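## Task

Remove the printed block from the lowest drawer of the short, slim file cabinet that has three drawers, and set it inside the tote so that no part sticks out past the tote's walls. When finished, every drawer in the room must be completely closed, the tote must stand upright, and each cabinet must sit close to its original spot. The robot must not topple or finish leaning; either one fails the task. Anything that stays in place only because the robot is holding it does not count.

## Robot and tools

Robot: a LeKiwi, a small three-omni-wheel base with a single five-joint arm and a gripper. The shoulder sits 0.07 m ahead of the base centre and 0.21 m above the floor; the hand reaches about 0.44 m from it. Cameras: cam_front (fixed on the base, looking forward) and cam_wrist (on the hand).

Frames: the base frame has its origin on the floor at the wheel centre, x forward, y left, z up. hand_pose is reported in this frame and marks the fixed jaw's tip point. Odometry is the base frame as it was at scene start; it counts wheel turns only, so slip shows up as travel. Heading is positive to the left, in -3.142 to 3.142.

execute_actions: argument "actions" is a list holding one action (or empty, which just reports state and images). An action may contain "base", "joints" or both; they start together. "base" carries exactly one relative command, an offset from where the base last reported itself: translate_m (metres, forward positive, -1 to 1), sideways_m (metres, left positive, -1 to 1) or rotate_rad (radians, left positive, -3.2 to 3.2). "joints" is one object keyed by joint name, each value an absolute target in radians: shoulder_pan_rad -1.919 to 1.919 (0 straight ahead, positive turns right); shoulder_lift_rad -1.745 to 1.745 (0 upper arm about vertical, positive leans forward); elbow_flex_rad -1.69 to 1.58 (positive lowers the hand); wrist_flex_rad -1.658 to 1.658 (positive tips the jaws down); wrist_roll_rad -2.743 to 2.841; gripper_rad 0 (closed) to 1.919. Jaw gap is roughly 0.04 m at 0.5, 0.08 m at 1.0 and 0.11 m fully open. Joints left out may keep driving to older targets. Optional "cameras" picks which images come back: cam_front, cam_wrist, or all (default); [] gives none. Unknown keys or out-of-range numbers get the whole call rejected with no motion. An action runs at most 15 s. Base speed is about 0.20 m/s and 1.0 rad/s turning; arm joints 1.3 to 2.2 rad/s.

wait(seconds 0 to 10): commands nothing, returns state and images. zoom_image(camera, region [x0,y0,x1,y1] in pixels, at most 504x504) gives a closer look at the latest full image. read_manual returns only licence text. finished_scene(scene 1 or 2) closes that scene for good and reports success; the next scene's task arrives in its result.

Result lines: joint_positions (readings carry offsets up to 2 degrees, so hand_pose may be off about 26 mm), hand_pose, base_odometry, base_status and joint_status, on_its_own (things not commanded by this call), motor temperatures per arm joint, and a pictures line naming image order. Status words: done (reached target; for the base it means the wheels turned the full amount, slip included; for a closing gripper it may mean nothing was grasped), off_target (stopped short, possibly still pushing; for a closing gripper this means it is on an object), time_out (target dropped, holds position), not_followed (a safety check withheld arm targets; it may keep retrying them, so send fresh targets for all five arm joints). contact_stop is never reported: the robot keeps pushing into obstacles. A joint blocked about 2 s while 0.3 rad or more from its target quietly falls to 20% force; restore it with a target 0.1 rad from its reading, backing away from the obstruction (for the gripper, opening, which releases the load). If one call reports a stop, the rest of that reply's motion calls are skipped.

Grasping: close to just below the object's width, not to 0. Once the jaws report off_target on the object, command 0.2 rad below the reading to hold it firmly.

Balance: the robot pitches forward easily. At rest it carries 0.15 kg with hand x = 0.25 m but only 0.03 kg at 0.43 m; with shoulder_lift_rad at 1 or above, 0.04 kg at 0.25 m and nothing beyond 0.3 m. Pulling hard, pressing on floor or furniture, or lifting up under a shelf can tip it. Carry with the hand tucked in and avoid large sweeping arm moves.

Heat: holding loads warms motors, even while idle. MOTOR HOT appears from 55 °C; at 70 °C an OVER-TEMPERATURE FAULT stops the arm and limp joints give way until cooled; affected keys read limit_stop_at_motor_heat, so resend targets afterward.

The robot keeps its last command while the reply is being written. Loose objects may get nudged occasionally. Avoid dropping, slamming, hitting or shoving things hard, and leave cabinets where they stand.

Each tool is called as name(argument=value, ...) on one line, values as JSON.

## Session

execute_actions(actions=[])

Scene clock: 0.00 s.
Motor temperatures (°C, as the motors report them): [24 23 24 24 25]
base_odometry: x=+0.000 y=+0.000 heading=+0.000 (m, m, rad; odometry frame)
base_status: not commanded
joint_positions: shoulder_pan_rad=-0.174 shoulder_lift_rad=-1.538 elbow_flex_rad=-0.225 wrist_flex_rad=+1.467 wrist_roll_rad=-1.529 gripper_rad=+1.920
joint_status: not commanded
hand_pose: x=+0.1067 y=+0.0148 z=+0.4186 quat_wxyz=(+0.800, -0.050, +0.593, +0.073) (m; base frame)
pictures: cam_front, cam_wrist
Images, in order (width x height): cam_front 644x476, cam_wrist 476x644.

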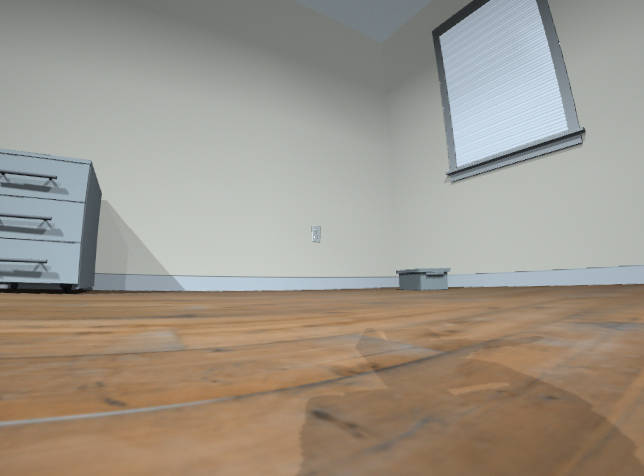

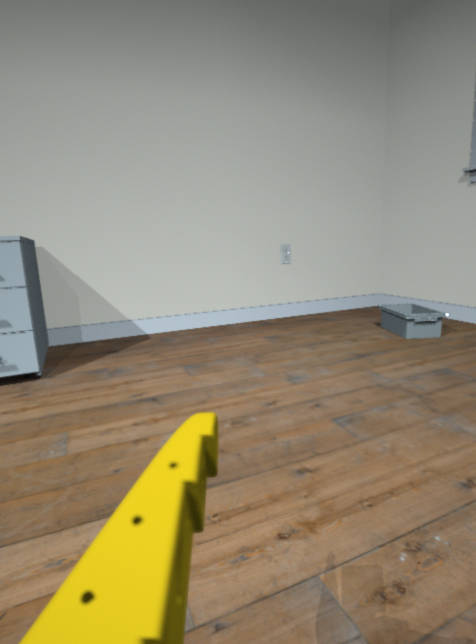

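zoom_image(camera="cam_wrist", region=[356, 280, 476, 360])

execute_actions(actions=[{"base":{"rotate_rad":0.8}}])

Region (356, 280, 476, 360) of cam_wrist's 476x644 image, scaled by 4.200.

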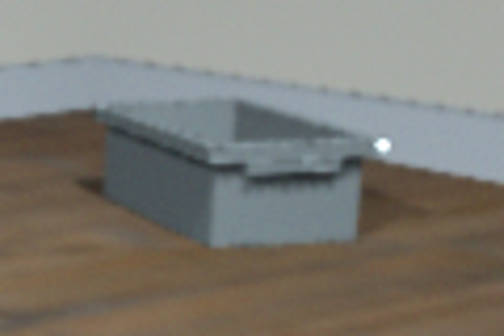

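Scene clock: 9.73 s.
Motor temperatures (°C, as the motors report them): [24 23 24 24 25]
base_odometry: x=+0.000 y=+0.000 heading=+0.797 (m, m, rad; odometry frame)
base_status: done
joint_positions: shoulder_pan_rad=-0.174 shoulder_lift_rad=-1.538 elbow_flex_rad=-0.225 wrist_flex_rad=+1.467 wrist_roll_rad=-1.529 gripper_rad=+1.920
joint_status: not commanded
hand_pose: x=+0.1067 y=+0.0148 z=+0.4186 quat_wxyz=(+0.800, -0.050, +0.593, +0.073) (m; base frame)
pictures: cam_front, cam_wrist
Images, in order (width x height): cam_front 644x476, cam_wrist 476x644.

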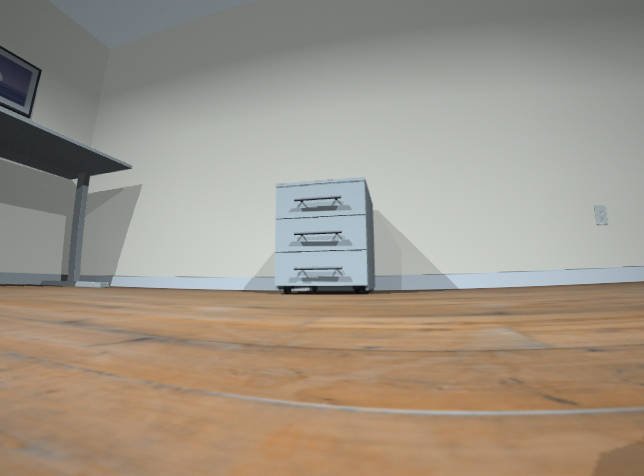

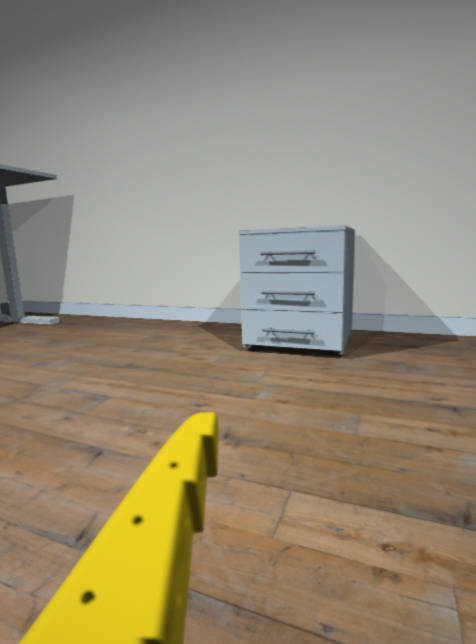

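execute_actions(actions=[{"base":{"rotate_rad":1.6},"joints":{"shoulder_pan_rad":-1.5}}])

execute_actions(actions=[{"base":{"rotate_rad":-1.85},"joints":{"shoulder_pan_rad":1.9}}])

Scene clock: 30.77 s.
Motor temperatures (°C, as the motors report them): [24 23 24 24 25]
base_odometry: x=+0.000 y=+0.000 heading=+2.393 (m, m, rad; odometry frame)
base_status: done
joint_positions: shoulder_pan_rad=-1.489 shoulder_lift_rad=-1.538 elbow_flex_rad=-0.225 wrist_flex_rad=+1.467 wrist_roll_rad=-1.529 gripper_rad=+1.920
joint_status: all done
hand_pose: x=+0.0627 y=+0.0421 z=+0.4186 quat_wxyz=(+0.589, -0.402, +0.439, +0.546) (m; base frame)
pictures: cam_front, cam_wrist
camera_calibration (this result's frames):
cam_wrist: T_world_to_cam=[[0.997033, -0.0605972, -0.0474741, -0.0422307], [-0.0603282, -0.232015, -0.970839, 0.437582], [0.0478154, 0.970823, -0.234983, 0.123235], [0, 0, 0, 1]] pos_world=[0.0626114, -0.0206723, 0.451775]
Images, in order (width x height): cam_front 644x476, cam_wrist 476x644.

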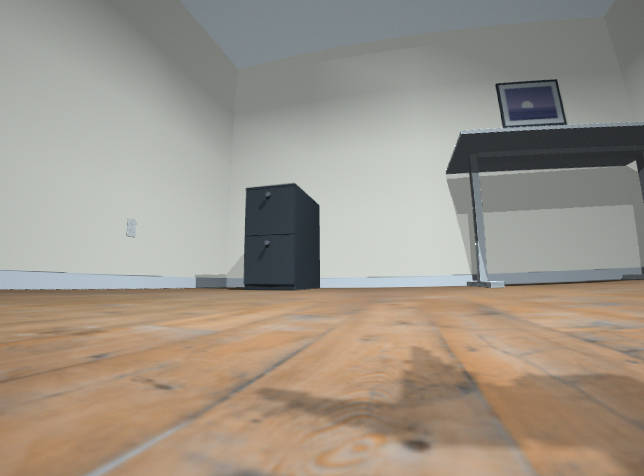

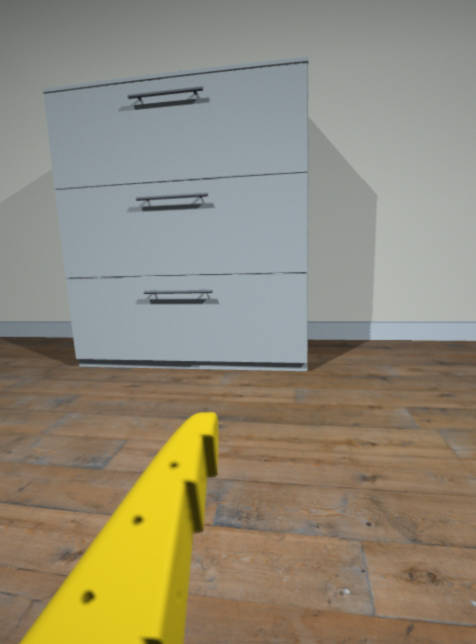

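Scene clock: 33.90 s.
Motor temperatures (°C, as the motors report them): [24 23 24 24 25]
base_odometry: x=+0.000 y=+0.000 heading=+0.546 (m, m, rad; odometry frame)
base_status: done
joint_positions: shoulder_pan_rad=+1.880 shoulder_lift_rad=-1.539 elbow_flex_rad=-0.225 wrist_flex_rad=+1.467 wrist_roll_rad=-1.529 gripper_rad=+1.920
joint_status: all done
joint sent to its limit — the command would take shoulder_pan_rad past its upper limit, so that joint was sent only as far as its limit.
hand_pose: x=+0.0618 y=-0.0417 z=+0.4186 quat_wxyz=(+0.476, +0.481, +0.349, -0.648) (m; base frame)
pictures: cam_front, cam_wrist
camera_calibration (this result's frames):
cam_wrist: T_world_to_cam=[[-0.957831, 0.283389, -0.0474416, 0.0887362], [0.11055, 0.211064, -0.971201, 0.426163], [-0.265214, -0.935491, -0.233492, 0.143885], [0, 0, 0, 1]] pos_world=[0.0760423, 0.0195089, 0.451696]
Images, in order (width x height): cam_front 644x476, cam_wrist 476x644.

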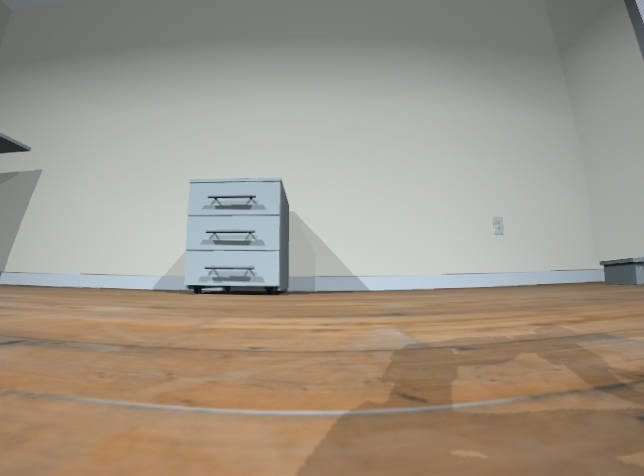

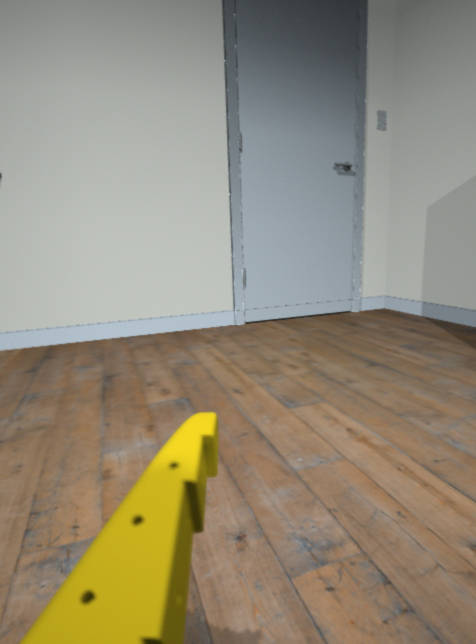

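execute_actions(actions=[{"base":{"sideways_m":0.39},"joints":{"shoulder_pan_rad":0}}], cameras=[])

execute_actions(actions=[{"base":{"translate_m":0.8}}])

Scene clock: 48.70 s.
Motor temperatures (°C, as the motors report them): [24 23 24 24 25]
base_odometry: x=-0.202 y=+0.333 heading=+0.545 (m, m, rad; odometry frame)
base_status: done
joint_positions: shoulder_pan_rad=+0.011 shoulder_lift_rad=-1.539 elbow_flex_rad=-0.225 wrist_flex_rad=+1.467 wrist_roll_rad=-1.529 gripper_rad=+1.920
joint_status: all done
hand_pose: x=+0.1084 y=+0.0073 z=+0.4186 quat_wxyz=(+0.804, +0.005, +0.595, -0.002) (m; base frame)
pictures: none
No camera images: the call's "cameras" was empty. Leave "cameras" out to get every camera's image.

Scene clock: 53.67 s.
Motor temperatures (°C, as the motors report them): [24 23 24 24 25]
base_odometry: x=+0.482 y=+0.747 heading=+0.545 (m, m, rad; odometry frame)
base_status: done
joint_positions: shoulder_pan_rad=+0.011 shoulder_lift_rad=-1.539 elbow_flex_rad=-0.225 wrist_flex_rad=+1.467 wrist_roll_rad=-1.529 gripper_rad=+1.920
joint_status: not commanded
hand_pose: x=+0.1084 y=+0.0073 z=+0.4186 quat_wxyz=(+0.804, +0.005, +0.595, -0.002) (m; base frame)
pictures: cam_front, cam_wrist
camera_calibration (this result's frames):
cam_wrist: T_world_to_cam=[[0.00992176, -0.998825, -0.0474416, 0.0238968], [-0.234202, 0.0438031, -0.971201, 0.449262], [0.972137, 0.0207469, -0.233492, 0.0609828], [0, 0, 0, 1]] pos_world=[0.0456972, 0.00292443, 0.451696]
Images, in order (width x height): cam_front 644x476, cam_wrist 476x644.

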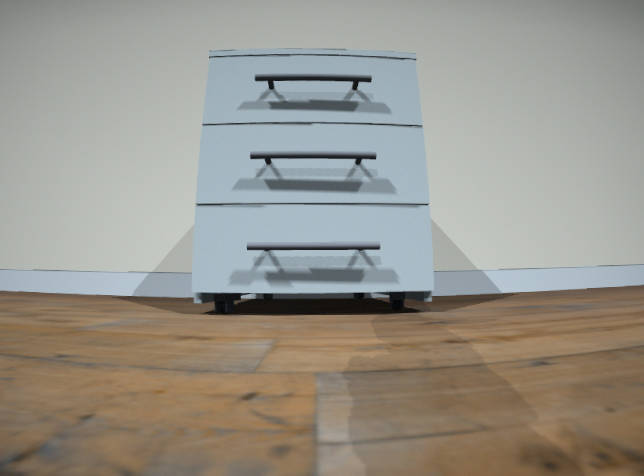

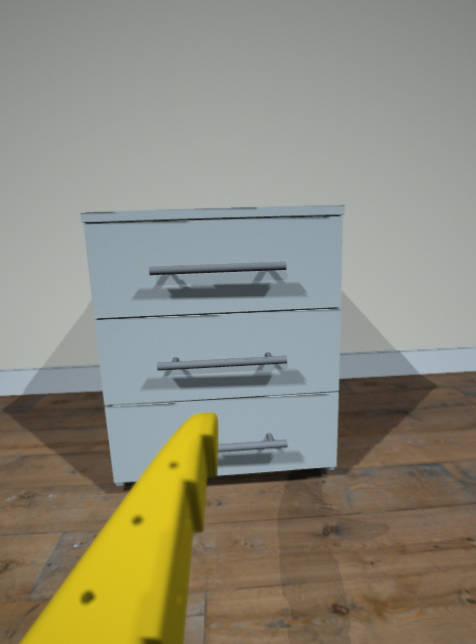

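execute_actions(actions=[{"base":{"translate_m":0.22},"joints":{"shoulder_pan_rad":0,"shoulder_lift_rad":-0.5,"elbow_flex_rad":1.28,"wrist_flex_rad":0.12,"wrist_roll_rad":0,"gripper_rad":0.7}}])

Scene clock: 93.03 s.
Motor temperatures (°C, as the motors report them): [24 23 24 24 25]
base_odometry: x=+0.670 y=+0.861 heading=+0.544 (m, m, rad; odometry frame)
base_status: done
joint_positions: shoulder_pan_rad=+0.010 shoulder_lift_rad=-0.498 elbow_flex_rad=+1.283 wrist_flex_rad=+0.134 wrist_roll_rad=-0.007 gripper_rad=+0.711
joint_status: all done
hand_pose: x=+0.2583 y=-0.0018 z=+0.0970 quat_wxyz=(+0.231, -0.648, +0.692, -0.221) (m; base frame)
pictures: cam_front, cam_wrist
camera_calibration (this result's frames):
cam_wrist: T_world_to_cam=[[0.794154, -0.108295, 0.59799, -0.265485], [-0.382892, -0.853289, 0.353966, 0.0806574], [0.471925, -0.510069, -0.719107, 0.0156711], [0, 0, 0, 1]] pos_world=[0.234323, 0.0480667, 0.141477]
Images, in order (width x height): cam_front 644x476, cam_wrist 476x644.

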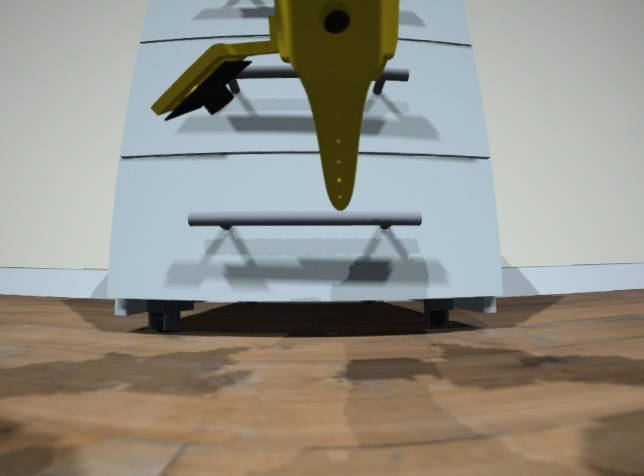

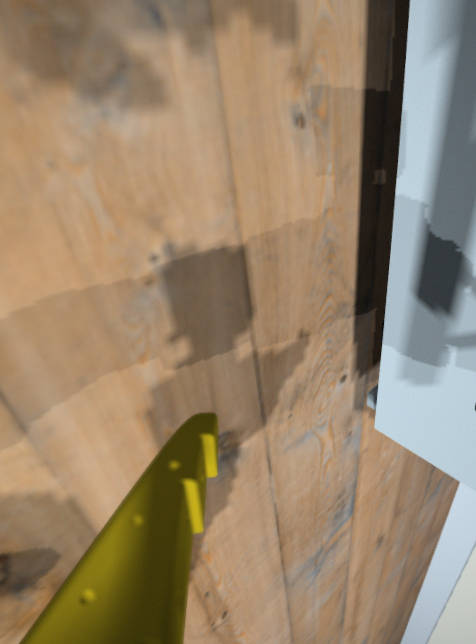

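execute_actions(actions=[{"base":{"translate_m":0.10},"joints":{"shoulder_pan_rad":-0.08}}])

Scene clock: 107.10 s.
Motor temperatures (°C, as the motors report them): [24 23 24 24 25]
base_odometry: x=+0.755 y=+0.912 heading=+0.544 (m, m, rad; odometry frame)
base_status: done
joint_positions: shoulder_pan_rad=-0.068 shoulder_lift_rad=-0.498 elbow_flex_rad=+1.283 wrist_flex_rad=+0.134 wrist_roll_rad=-0.007 gripper_rad=+0.711
joint_status: all done
hand_pose: x=+0.2579 y=+0.0131 z=+0.0970 quat_wxyz=(+0.240, -0.674, +0.666, -0.212) (m; base frame)
pictures: cam_front, cam_wrist
camera_calibration (this result's frames):
cam_wrist: T_world_to_cam=[[0.800188, -0.045898, 0.59799, -0.265889], [-0.315034, -0.880603, 0.353966, 0.0761108], [0.510346, -0.471627, -0.719107, 0.0130969], [0, 0, 0, 1]] pos_world=[0.230055, 0.0609965, 0.141477]
Images, in order (width x height): cam_front 644x476, cam_wrist 476x644.

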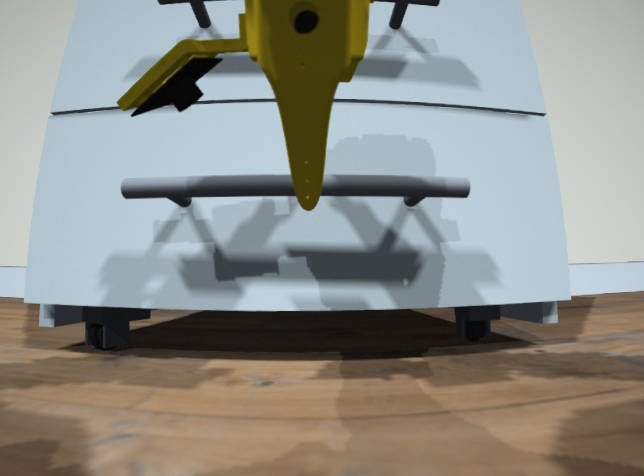

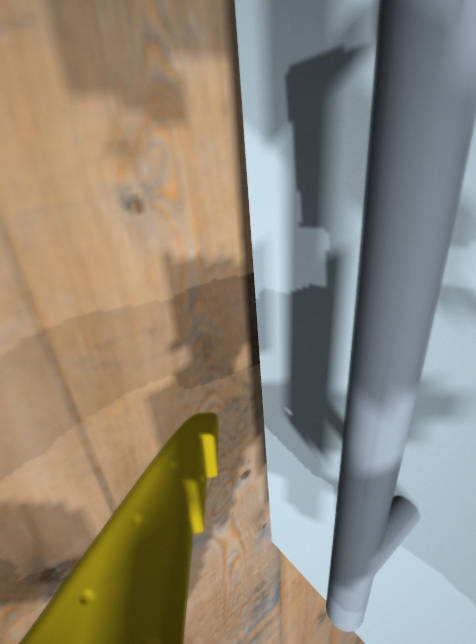

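execute_actions(actions=[{"base":{"translate_m":0.025},"joints":{"gripper_rad":0.5}}])

Scene clock: 116.47 s.
Motor temperatures (°C, as the motors report them): [24 23 24 24 25]
base_odometry: x=+0.776 y=+0.925 heading=+0.544 (m, m, rad; odometry frame)
base_status: done
joint_positions: shoulder_pan_rad=-0.068 shoulder_lift_rad=-0.498 elbow_flex_rad=+1.294 wrist_flex_rad=+0.134 wrist_roll_rad=-0.007 gripper_rad=+0.509
joint_status: all done
hand_pose: x=+0.2555 y=+0.0130 z=+0.0950 quat_wxyz=(+0.236, -0.675, +0.667, -0.208) (m; base frame)
pictures: cam_front, cam_wrist
camera_calibration (this result's frames):
cam_wrist: T_world_to_cam=[[0.806548, -0.045462, 0.589417, -0.26357], [-0.31122, -0.880342, 0.357967, 0.0745656], [0.502615, -0.472157, -0.724187, 0.0152559], [0, 0, 0, 1]] pos_world=[0.22812, 0.0608639, 0.139709]
Images, in order (width x height): cam_front 644x476, cam_wrist 476x644.

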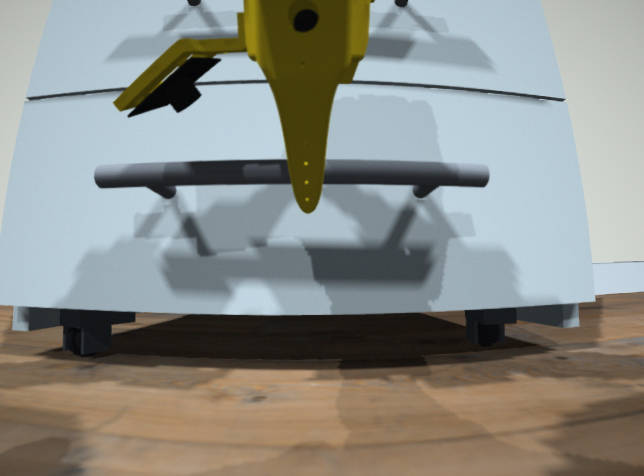

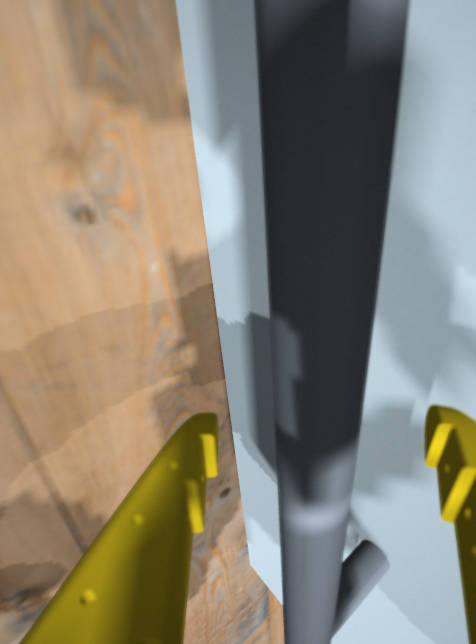

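execute_actions(actions=[{"joints":{"gripper_rad":0.3}}], cameras=[])

execute_actions(actions=[{"base":{"translate_m":0.01},"joints":{"gripper_rad":0.05}}])

Scene clock: 123.50 s.
Motor temperatures (°C, as the motors report them): [24 23 24 24 25]
base_odometry: x=+0.776 y=+0.925 heading=+0.544 (m, m, rad; odometry frame)
base_status: not commanded
joint_positions: shoulder_pan_rad=-0.068 shoulder_lift_rad=-0.498 elbow_flex_rad=+1.294 wrist_flex_rad=+0.134 wrist_roll_rad=-0.007 gripper_rad=+0.312
joint_status: all done
hand_pose: x=+0.2555 y=+0.0130 z=+0.0950 quat_wxyz=(+0.236, -0.675, +0.667, -0.208) (m; base frame)
pictures: none
No camera images: the call's "cameras" was empty. Leave "cameras" out to get every camera's image.

Scene clock: 124.23 s.
Motor temperatures (°C, as the motors report them): [24 23 24 24 25]
base_odometry: x=+0.784 y=+0.930 heading=+0.544 (m, m, rad; odometry frame)
base_status: done
joint_positions: shoulder_pan_rad=-0.068 shoulder_lift_rad=-0.498 elbow_flex_rad=+1.283 wrist_flex_rad=+0.123 wrist_roll_rad=-0.006 gripper_rad=+0.073
joint_status: gripper_rad off_target (ended at +0.073, target +0.050)
hand_pose: x=+0.2593 y=+0.0132 z=+0.0980 quat_wxyz=(+0.243, -0.673, +0.664, -0.215) (m; base frame)
pictures: cam_front, cam_wrist
camera_calibration (this result's frames):
cam_wrist: T_world_to_cam=[[0.793752, -0.0448093, 0.606588, -0.266794], [-0.317761, -0.880917, 0.350733, 0.0773106], [0.518638, -0.471145, -0.713469, 0.0104144], [0, 0, 0, 1]] pos_world=[0.230933, 0.0610561, 0.142149]
Images, in order (width x height): cam_front 644x476, cam_wrist 476x644.

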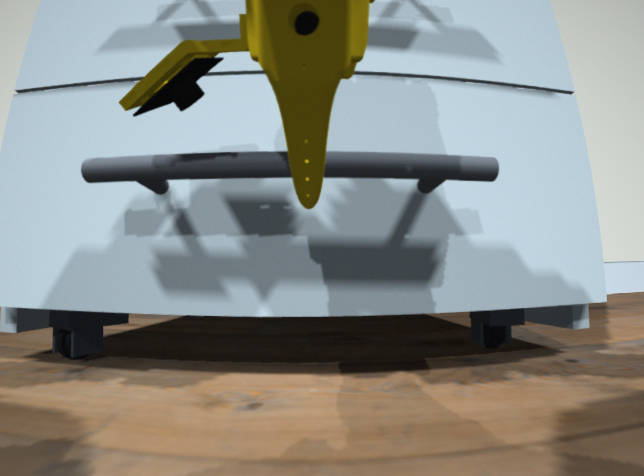

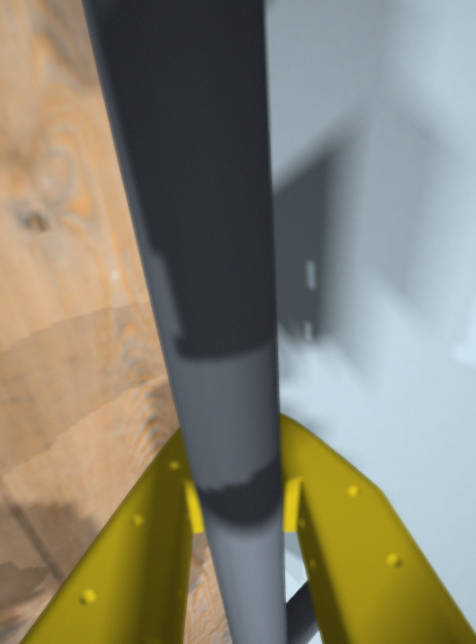

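Caged. Pull a little.

execute_actions(actions=[{"base":{"translate_m":-0.05},"joints":{"gripper_rad":0.0}}])

Scene clock: 129.83 s.
Motor temperatures (°C, as the motors report them): [24 23 24 24 25]
base_odometry: x=+0.742 y=+0.904 heading=+0.545 (m, m, rad; odometry frame)
base_status: done
joint_positions: shoulder_pan_rad=-0.078 shoulder_lift_rad=-0.496 elbow_flex_rad=+1.289 wrist_flex_rad=+0.117 wrist_roll_rad=-0.001 gripper_rad=+0.064
joint_status: gripper_rad off_target (ended at +0.064, target +0.000)
hand_pose: x=+0.2584 y=+0.0149 z=+0.0971 quat_wxyz=(+0.243, -0.678, +0.659, -0.214) (m; base frame)
pictures: cam_front, cam_wrist
camera_calibration (this result's frames):
cam_wrist: T_world_to_cam=[[0.795053, -0.032836, 0.60565, -0.26594], [-0.305968, -0.883888, 0.353731, 0.0755183], [0.523712, -0.466545, -0.712785, 0.00959456], [0, 0, 0, 1]] pos_world=[0.229518, 0.0624936, 0.141192]
Images, in order (width x height): cam_front 644x476, cam_wrist 476x644.

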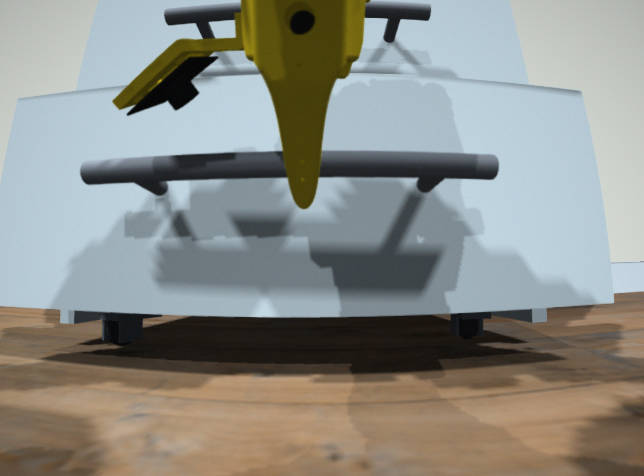

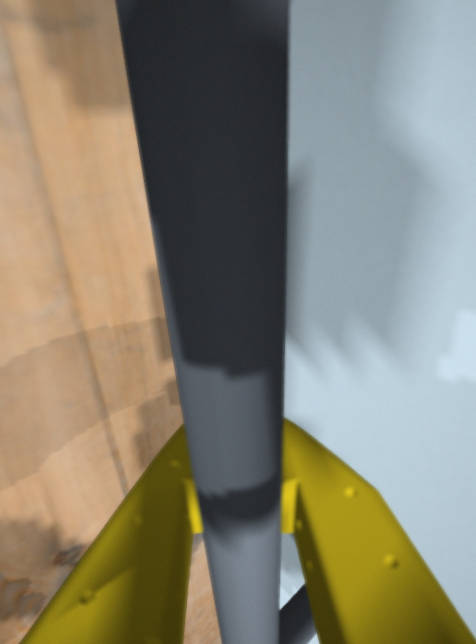

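execute_actions(actions=[{"base":{"translate_m":-0.17}}])

Scene clock: 137.77 s.
Motor temperatures (°C, as the motors report them): [24 23 24 24 25]
base_odometry: x=+0.597 y=+0.817 heading=+0.545 (m, m, rad; odometry frame)
base_status: done
joint_positions: shoulder_pan_rad=-0.078 shoulder_lift_rad=-0.496 elbow_flex_rad=+1.283 wrist_flex_rad=+0.117 wrist_roll_rad=-0.001 gripper_rad=+0.063
joint_status: not commanded
hand_pose: x=+0.2598 y=+0.0150 z=+0.0983 quat_wxyz=(+0.246, -0.677, +0.659, -0.216) (m; base frame)
pictures: cam_front, cam_wrist
camera_calibration (this result's frames):
cam_wrist: T_world_to_cam=[[0.791333, -0.0331254, 0.610487, -0.267239], [-0.308125, -0.884056, 0.351432, 0.0764044], [0.528063, -0.466206, -0.709789, 0.00833478], [0, 0, 0, 1]] pos_world=[0.230616, 0.0625791, 0.142211]
Images, in order (width x height): cam_front 644x476, cam_wrist 476x644.

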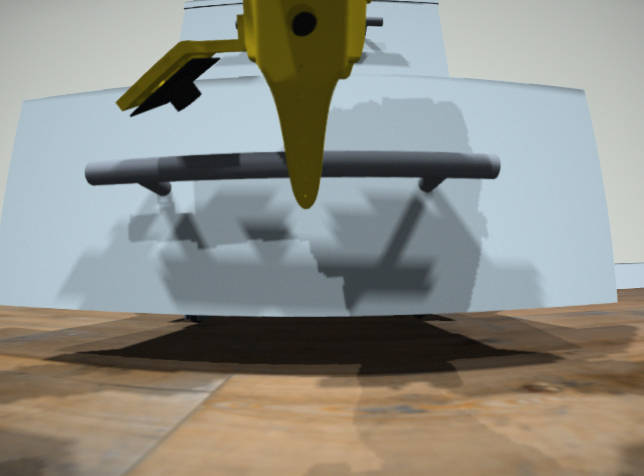

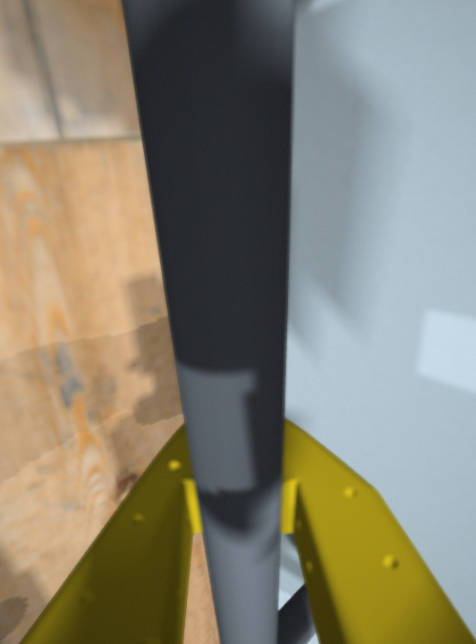

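execute_actions(actions=[{"base":{"translate_m":-0.05}}], cameras=[])

execute_actions(actions=[{"base":{"translate_m":-0.012},"joints":{"gripper_rad":0.45}}], cameras=[])

execute_actions(actions=[{"base":{"translate_m":-0.06},"joints":{"gripper_rad":0.75}}])

Scene clock: 149.53 s.
Motor temperatures (°C, as the motors report them): [24 23 24 24 25]
base_odometry: x=+0.554 y=+0.791 heading=+0.545 (m, m, rad; odometry frame)
base_status: done
joint_positions: shoulder_pan_rad=-0.078 shoulder_lift_rad=-0.496 elbow_flex_rad=+1.285 wrist_flex_rad=+0.117 wrist_roll_rad=-0.001 gripper_rad=+0.063
joint_status: not commanded
hand_pose: x=+0.2595 y=+0.0150 z=+0.0980 quat_wxyz=(+0.245, -0.678, +0.659, -0.216) (m; base frame)
pictures: none
No camera images: the call's "cameras" was empty. Leave "cameras" out to get every camera's image.

Scene clock: 150.30 s.
Motor temperatures (°C, as the motors report them): [24 23 24 24 25]
base_odometry: x=+0.544 y=+0.785 heading=+0.545 (m, m, rad; odometry frame)
base_status: done
joint_positions: shoulder_pan_rad=-0.078 shoulder_lift_rad=-0.496 elbow_flex_rad=+1.283 wrist_flex_rad=+0.117 wrist_roll_rad=-0.001 gripper_rad=+0.437
joint_status: all done
hand_pose: x=+0.2598 y=+0.0150 z=+0.0983 quat_wxyz=(+0.246, -0.677, +0.659, -0.216) (m; base frame)
pictures: none
No camera images: the call's "cameras" was empty. Leave "cameras" out to get every camera's image.

Scene clock: 151.50 s.
Motor temperatures (°C, as the motors report them): [24 23 24 24 25]
base_odometry: x=+0.493 y=+0.754 heading=+0.545 (m, m, rad; odometry frame)
base_status: done
joint_positions: shoulder_pan_rad=-0.078 shoulder_lift_rad=-0.496 elbow_flex_rad=+1.283 wrist_flex_rad=+0.119 wrist_roll_rad=-0.001 gripper_rad=+0.738
joint_status: all done
hand_pose: x=+0.2596 y=+0.0150 z=+0.0982 quat_wxyz=(+0.245, -0.678, +0.659, -0.216) (m; base frame)
pictures: cam_front, cam_wrist
camera_calibration (this result's frames):
cam_wrist: T_world_to_cam=[[0.792266, -0.0330529, 0.60928, -0.267119], [-0.307587, -0.884014, 0.352008, 0.0761821], [0.526977, -0.466291, -0.710541, 0.00868916], [0, 0, 0, 1]] pos_world=[0.230483, 0.0625687, 0.142107]
Images, in order (width x height): cam_front 644x476, cam_wrist 476x644.

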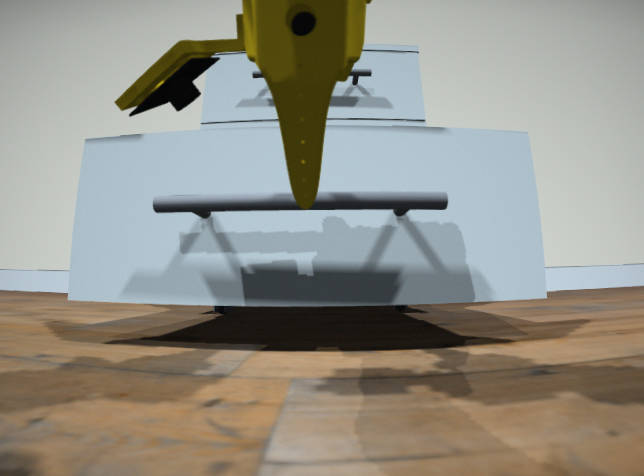

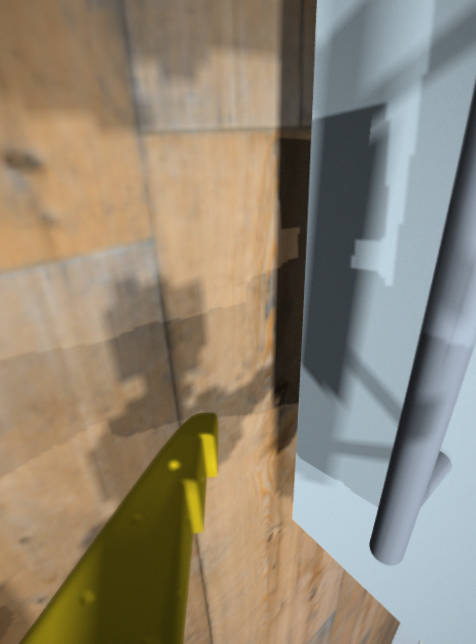

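execute_actions(actions=[{"joints":{"shoulder_pan_rad":-0.03,"shoulder_lift_rad":-0.9,"elbow_flex_rad":0.1,"wrist_flex_rad":1.5,"wrist_roll_rad":-1.53,"gripper_rad":0.75}}], cameras=[])

execute_actions(actions=[{"base":{"translate_m":0.15}}])

Scene clock: 174.97 s.
Motor temperatures (°C, as the motors report them): [24 23 24 24 25]
base_odometry: x=+0.493 y=+0.754 heading=+0.545 (m, m, rad; odometry frame)
base_status: not commanded
joint_positions: shoulder_pan_rad=-0.041 shoulder_lift_rad=-0.888 elbow_flex_rad=+0.131 wrist_flex_rad=+1.496 wrist_roll_rad=-1.524 gripper_rad=+0.738
joint_status: all done
hand_pose: x=+0.2403 y=+0.0148 z=+0.2896 quat_wxyz=(+0.403, -0.018, +0.915, +0.009) (m; base frame)
pictures: none
No camera images: the call's "cameras" was empty. Leave "cameras" out to get every camera's image.

Scene clock: 176.70 s.
Motor temperatures (°C, as the motors report them): [24 23 24 24 25]
base_odometry: x=+0.621 y=+0.831 heading=+0.545 (m, m, rad; odometry frame)
base_status: done
joint_positions: shoulder_pan_rad=-0.039 shoulder_lift_rad=-0.888 elbow_flex_rad=+0.130 wrist_flex_rad=+1.496 wrist_roll_rad=-1.524 gripper_rad=+0.738
joint_status: not commanded
hand_pose: x=+0.2403 y=+0.0145 z=+0.2900 quat_wxyz=(+0.404, -0.017, +0.915, +0.008) (m; base frame)
pictures: cam_front, cam_wrist
camera_calibration (this result's frames):
cam_wrist: T_world_to_cam=[[0.0123862, -0.99916, -0.0390634, 0.0207472], [-0.955884, -0.000365481, -0.293744, 0.332541], [0.293483, 0.0409784, -0.955086, 0.274569], [0, 0, 0, 1]] pos_world=[0.237032, 0.00959993, 0.36073]
Images, in order (width x height): cam_front 644x476, cam_wrist 476x644.

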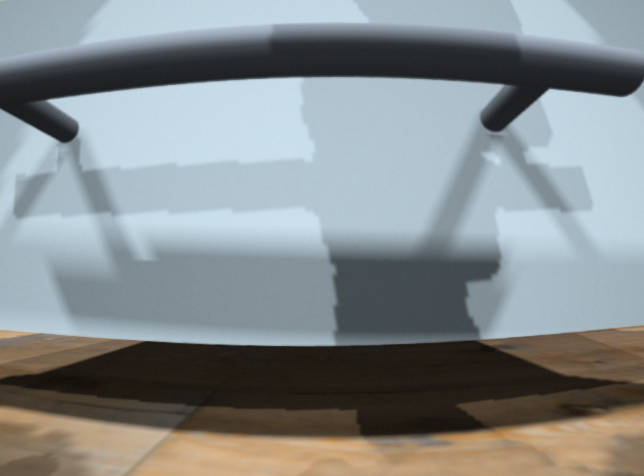

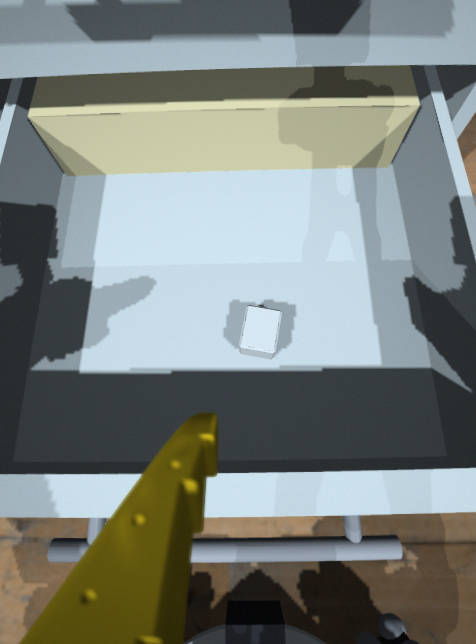

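execute_actions(actions=[{"base":{"translate_m":0.033},"joints":{"shoulder_pan_rad":-0.07,"shoulder_lift_rad":0.2,"elbow_flex_rad":0.0,"wrist_flex_rad":1.35,"wrist_roll_rad":-1.65,"gripper_rad":0.65}}])

Scene clock: 205.10 s.
Motor temperatures (°C, as the motors report them): [24 23 24 24 25]
base_odometry: x=+0.649 y=+0.848 heading=+0.545 (m, m, rad; odometry frame)
base_status: done
joint_positions: shoulder_pan_rad=-0.059 shoulder_lift_rad=+0.211 elbow_flex_rad=+0.029 wrist_flex_rad=+1.358 wrist_roll_rad=-1.644 gripper_rad=+0.661
joint_status: all done
hand_pose: x=+0.2762 y=+0.0201 z=+0.1257 quat_wxyz=(-0.013, +0.031, +0.999, -0.001) (m; base frame)
pictures: cam_front, cam_wrist
camera_calibration (this result's frames):
cam_wrist: T_world_to_cam=[[-0.107313, -0.994223, -0.00197963, 0.0477571], [-0.842524, 0.0898812, 0.531107, 0.181815], [-0.527861, 0.0586623, -0.847303, 0.319906], [0, 0, 0, 1]] pos_world=[0.327175, 0.012373, 0.174589]
Images, in order (width x height): cam_front 644x476, cam_wrist 476x644.

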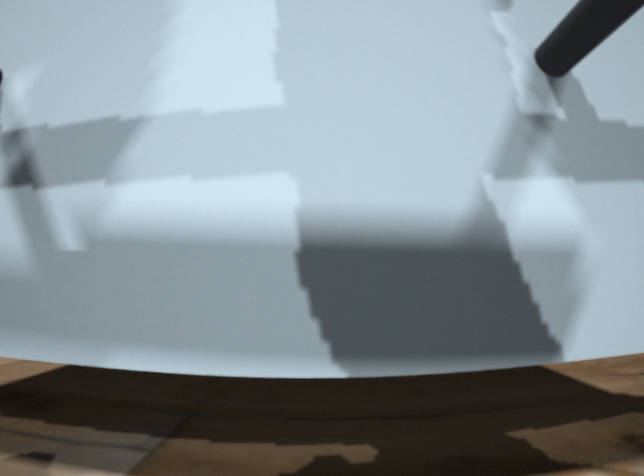

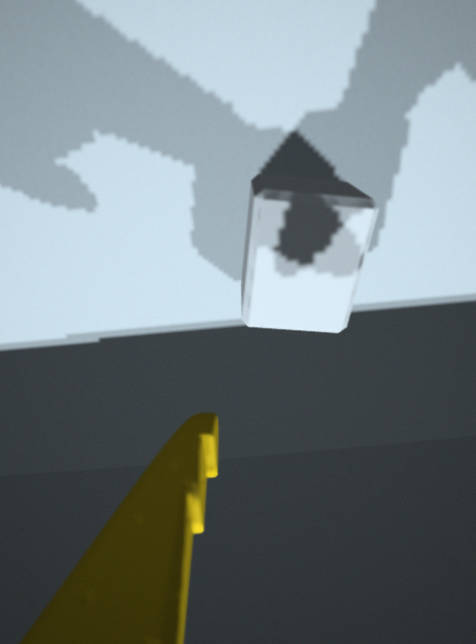

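execute_actions(actions=[{"joints":{"shoulder_lift_rad":0.41,"elbow_flex_rad":0.14,"wrist_flex_rad":0.97,"wrist_roll_rad":-1.74}}], cameras=["cam_wrist"])

Scene clock: 216.23 s.
Motor temperatures (°C, as the motors report them): [24 23 24 24 25]
base_odometry: x=+0.649 y=+0.848 heading=+0.545 (m, m, rad; odometry frame)
base_status: not commanded
joint_positions: shoulder_pan_rad=-0.059 shoulder_lift_rad=+0.422 elbow_flex_rad=+0.145 wrist_flex_rad=+0.979 wrist_roll_rad=-1.733 gripper_rad=+0.661
joint_status: all done
hand_pose: x=+0.2901 y=+0.0208 z=+0.0715 quat_wxyz=(+0.012, +0.076, +0.997, +0.002) (m; base frame)
pictures: cam_wrist
camera_calibration (this result's frames):
cam_wrist: T_world_to_cam=[[-0.194891, -0.980746, -0.0124501, 0.0757221], [-0.856986, 0.164097, 0.488515, 0.227873], [-0.477066, 0.105877, -0.872467, 0.267317], [0, 0, 0, 1]] pos_world=[0.337569, 0.00856829, 0.122849]
Images, in order (width x height): cam_wrist 476x644.

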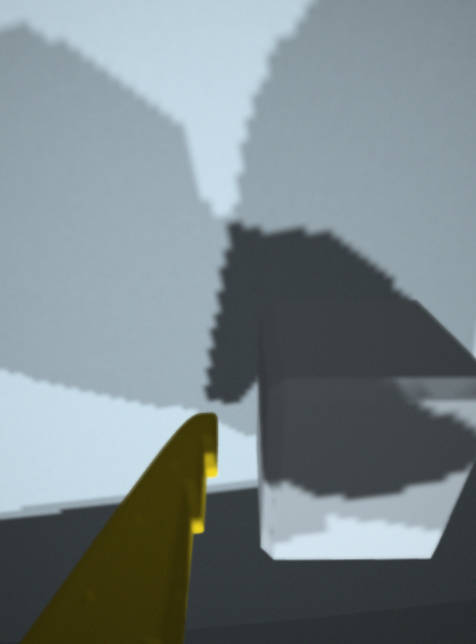

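execute_actions(actions=[{"joints":{"shoulder_pan_rad":-0.02,"elbow_flex_rad":0.175,"gripper_rad":0.28}}], cameras=["cam_wrist"])

Scene clock: 222.70 s.
Motor temperatures (°C, as the motors report them): [24 23 24 24 25]
base_odometry: x=+0.649 y=+0.848 heading=+0.545 (m, m, rad; odometry frame)
base_status: not commanded
joint_positions: shoulder_pan_rad=-0.021 shoulder_lift_rad=+0.419 elbow_flex_rad=+0.177 wrist_flex_rad=+0.978 wrist_roll_rad=-1.733 gripper_rad=+0.359
joint_status: gripper_rad off_target (ended at +0.359, target +0.280); the others done
hand_pose: x=+0.2839 y=+0.0121 z=+0.0683 quat_wxyz=(-0.002, +0.095, +0.995, +0.000) (m; base frame)
pictures: cam_wrist
camera_calibration (this result's frames):
cam_wrist: T_world_to_cam=[[-0.232597, -0.972558, -0.00547107, 0.0760811], [-0.836258, 0.197121, 0.511679, 0.217776], [-0.496559, 0.12359, -0.859159, 0.266916], [0, 0, 0, 1]] pos_world=[0.332353, -0.00192338, 0.118308]
Images, in order (width x height): cam_wrist 476x644.

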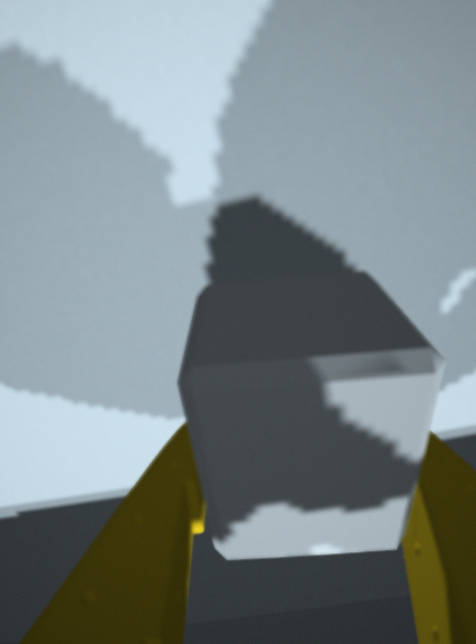

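execute_actions(actions=[{"joints":{"gripper_rad":0.16}}], cameras=[])

execute_actions(actions=[{"joints":{"shoulder_lift_rad":0.1,"elbow_flex_rad":-0.1,"wrist_flex_rad":1.4}}], cameras=[])

execute_actions(actions=[{"joints":{"shoulder_lift_rad":-1.3,"elbow_flex_rad":-0.3,"wrist_flex_rad":1.6,"wrist_roll_rad":-1.53}}])

Scene clock: 230.27 s.
Motor temperatures (°C, as the motors report them): [24 23 24 24 25]
base_odometry: x=+0.649 y=+0.848 heading=+0.545 (m, m, rad; odometry frame)
base_status: not commanded
joint_positions: shoulder_pan_rad=-0.021 shoulder_lift_rad=+0.419 elbow_flex_rad=+0.177 wrist_flex_rad=+0.978 wrist_roll_rad=-1.733 gripper_rad=+0.349
joint_status: gripper_rad off_target (ended at +0.349, target +0.160)
hand_pose: x=+0.2839 y=+0.0121 z=+0.0683 quat_wxyz=(-0.002, +0.095, +0.995, +0.000) (m; base frame)
pictures: none
No camera images: the call's "cameras" was empty. Leave "cameras" out to get every camera's image.

Scene clock: 231.27 s.
Motor temperatures (°C, as the motors report them): [24 23 24 24 25]
base_odometry: x=+0.649 y=+0.848 heading=+0.545 (m, m, rad; odometry frame)
base_status: not commanded
joint_positions: shoulder_pan_rad=-0.021 shoulder_lift_rad=+0.145 elbow_flex_rad=-0.068 wrist_flex_rad=+1.394 wrist_roll_rad=-1.733 gripper_rad=+0.349
joint_status: all done
hand_pose: x=+0.2936 y=+0.0123 z=+0.1515 quat_wxyz=(+0.050, +0.095, +0.994, +0.006) (m; base frame)
pictures: none
No camera images: the call's "cameras" was empty. Leave "cameras" out to get every camera's image.

Scene clock: 232.60 s.
Motor temperatures (°C, as the motors report them): [24 23 24 24 25]
base_odometry: x=+0.649 y=+0.848 heading=+0.545 (m, m, rad; odometry frame)
base_status: not commanded
joint_positions: shoulder_pan_rad=-0.021 shoulder_lift_rad=-1.302 elbow_flex_rad=-0.287 wrist_flex_rad=+1.598 wrist_roll_rad=-1.536 gripper_rad=+0.349
joint_status: all done
hand_pose: x=+0.1490 y=+0.0094 z=+0.3991 quat_wxyz=(+0.704, -0.002, +0.710, +0.012) (m; base frame)
pictures: cam_front, cam_wrist
camera_calibration (this result's frames):
cam_wrist: T_world_to_cam=[[0.0267775, -0.997882, -0.0592865, 0.0269602], [-0.516603, 0.0369603, -0.855427, 0.435709], [0.855806, 0.0535337, -0.514519, 0.146122], [0, 0, 0, 1]] pos_world=[0.0993144, 0.00297669, 0.449498]
Images, in order (width x height): cam_front 644x476, cam_wrist 476x644.

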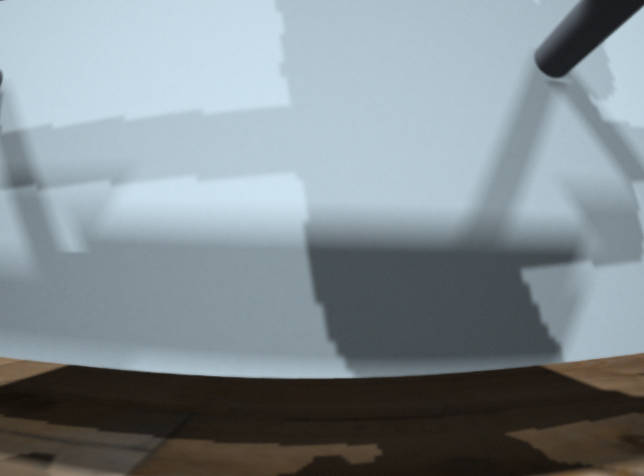

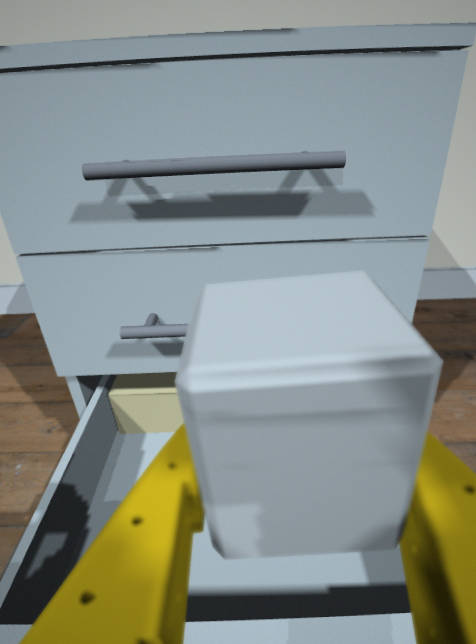

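execute_actions(actions=[{"base":{"translate_m":0.05},"joints":{"shoulder_lift_rad":-1.55,"wrist_flex_rad":1.2}}])

execute_actions(actions=[{"base":{"translate_m":0.22}}])

Scene clock: 242.90 s.
Motor temperatures (°C, as the motors report them): [24 23 24 24 25]
base_odometry: x=+0.692 y=+0.874 heading=+0.545 (m, m, rad; odometry frame)
base_status: done
joint_positions: shoulder_pan_rad=-0.021 shoulder_lift_rad=-1.558 elbow_flex_rad=-0.297 wrist_flex_rad=+1.216 wrist_roll_rad=-1.536 gripper_rad=+0.349
joint_status: all done
hand_pose: x=+0.0712 y=+0.0078 z=+0.4620 quat_wxyz=(+0.893, -0.001, +0.449, +0.016) (m; base frame)
pictures: cam_front, cam_wrist
camera_calibration (this result's frames):
cam_wrist: T_world_to_cam=[[0.0613247, -0.99716, -0.0437183, 0.0214917], [0.103476, 0.0499162, -0.993379, 0.468879], [0.99274, 0.0563948, 0.106243, -0.0514515], [0, 0, 0, 1]] pos_world=[0.00124242, 0.000927569, 0.47218]
Images, in order (width x height): cam_front 644x476, cam_wrist 476x644.

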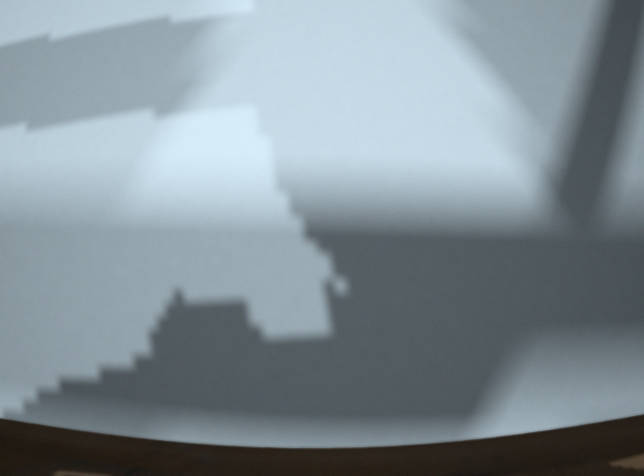

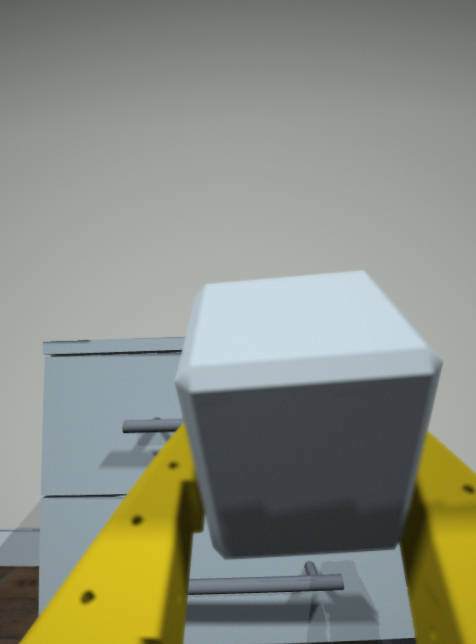

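Scene clock: 244.97 s.
Motor temperatures (°C, as the motors report them): [24 23 24 24 25]
base_odometry: x=+0.879 y=+0.988 heading=+0.545 (m, m, rad; odometry frame)
base_status: done
joint_positions: shoulder_pan_rad=-0.021 shoulder_lift_rad=-1.558 elbow_flex_rad=-0.297 wrist_flex_rad=+1.216 wrist_roll_rad=-1.536 gripper_rad=+0.349
joint_status: not commanded
hand_pose: x=+0.0712 y=+0.0078 z=+0.4620 quat_wxyz=(+0.893, -0.001, +0.449, +0.016) (m; base frame)
pictures: cam_front, cam_wrist
camera_calibration (this result's frames):
cam_wrist: T_world_to_cam=[[0.0613247, -0.99716, -0.0437183, 0.0214917], [0.103476, 0.0499162, -0.993379, 0.468879], [0.99274, 0.0563948, 0.106243, -0.0514515], [0, 0, 0, 1]] pos_world=[0.00124242, 0.000927569, 0.47218]
Images, in order (width x height): cam_front 644x476, cam_wrist 476x644.

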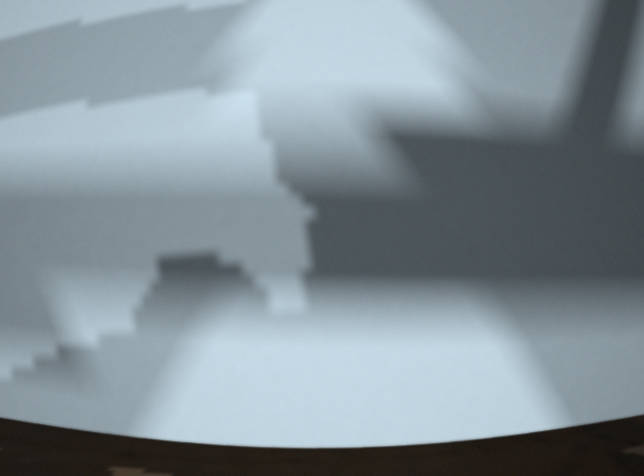

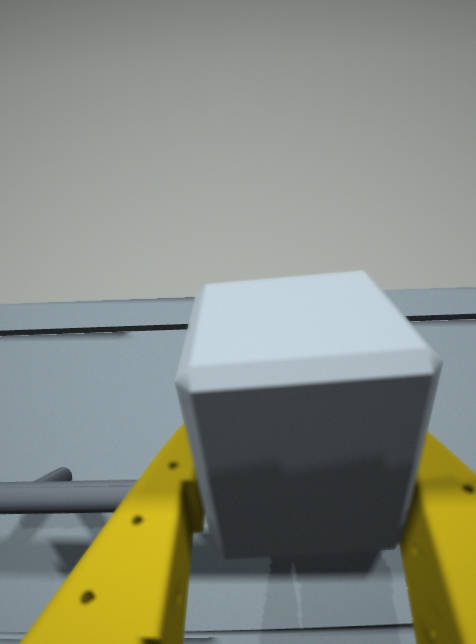

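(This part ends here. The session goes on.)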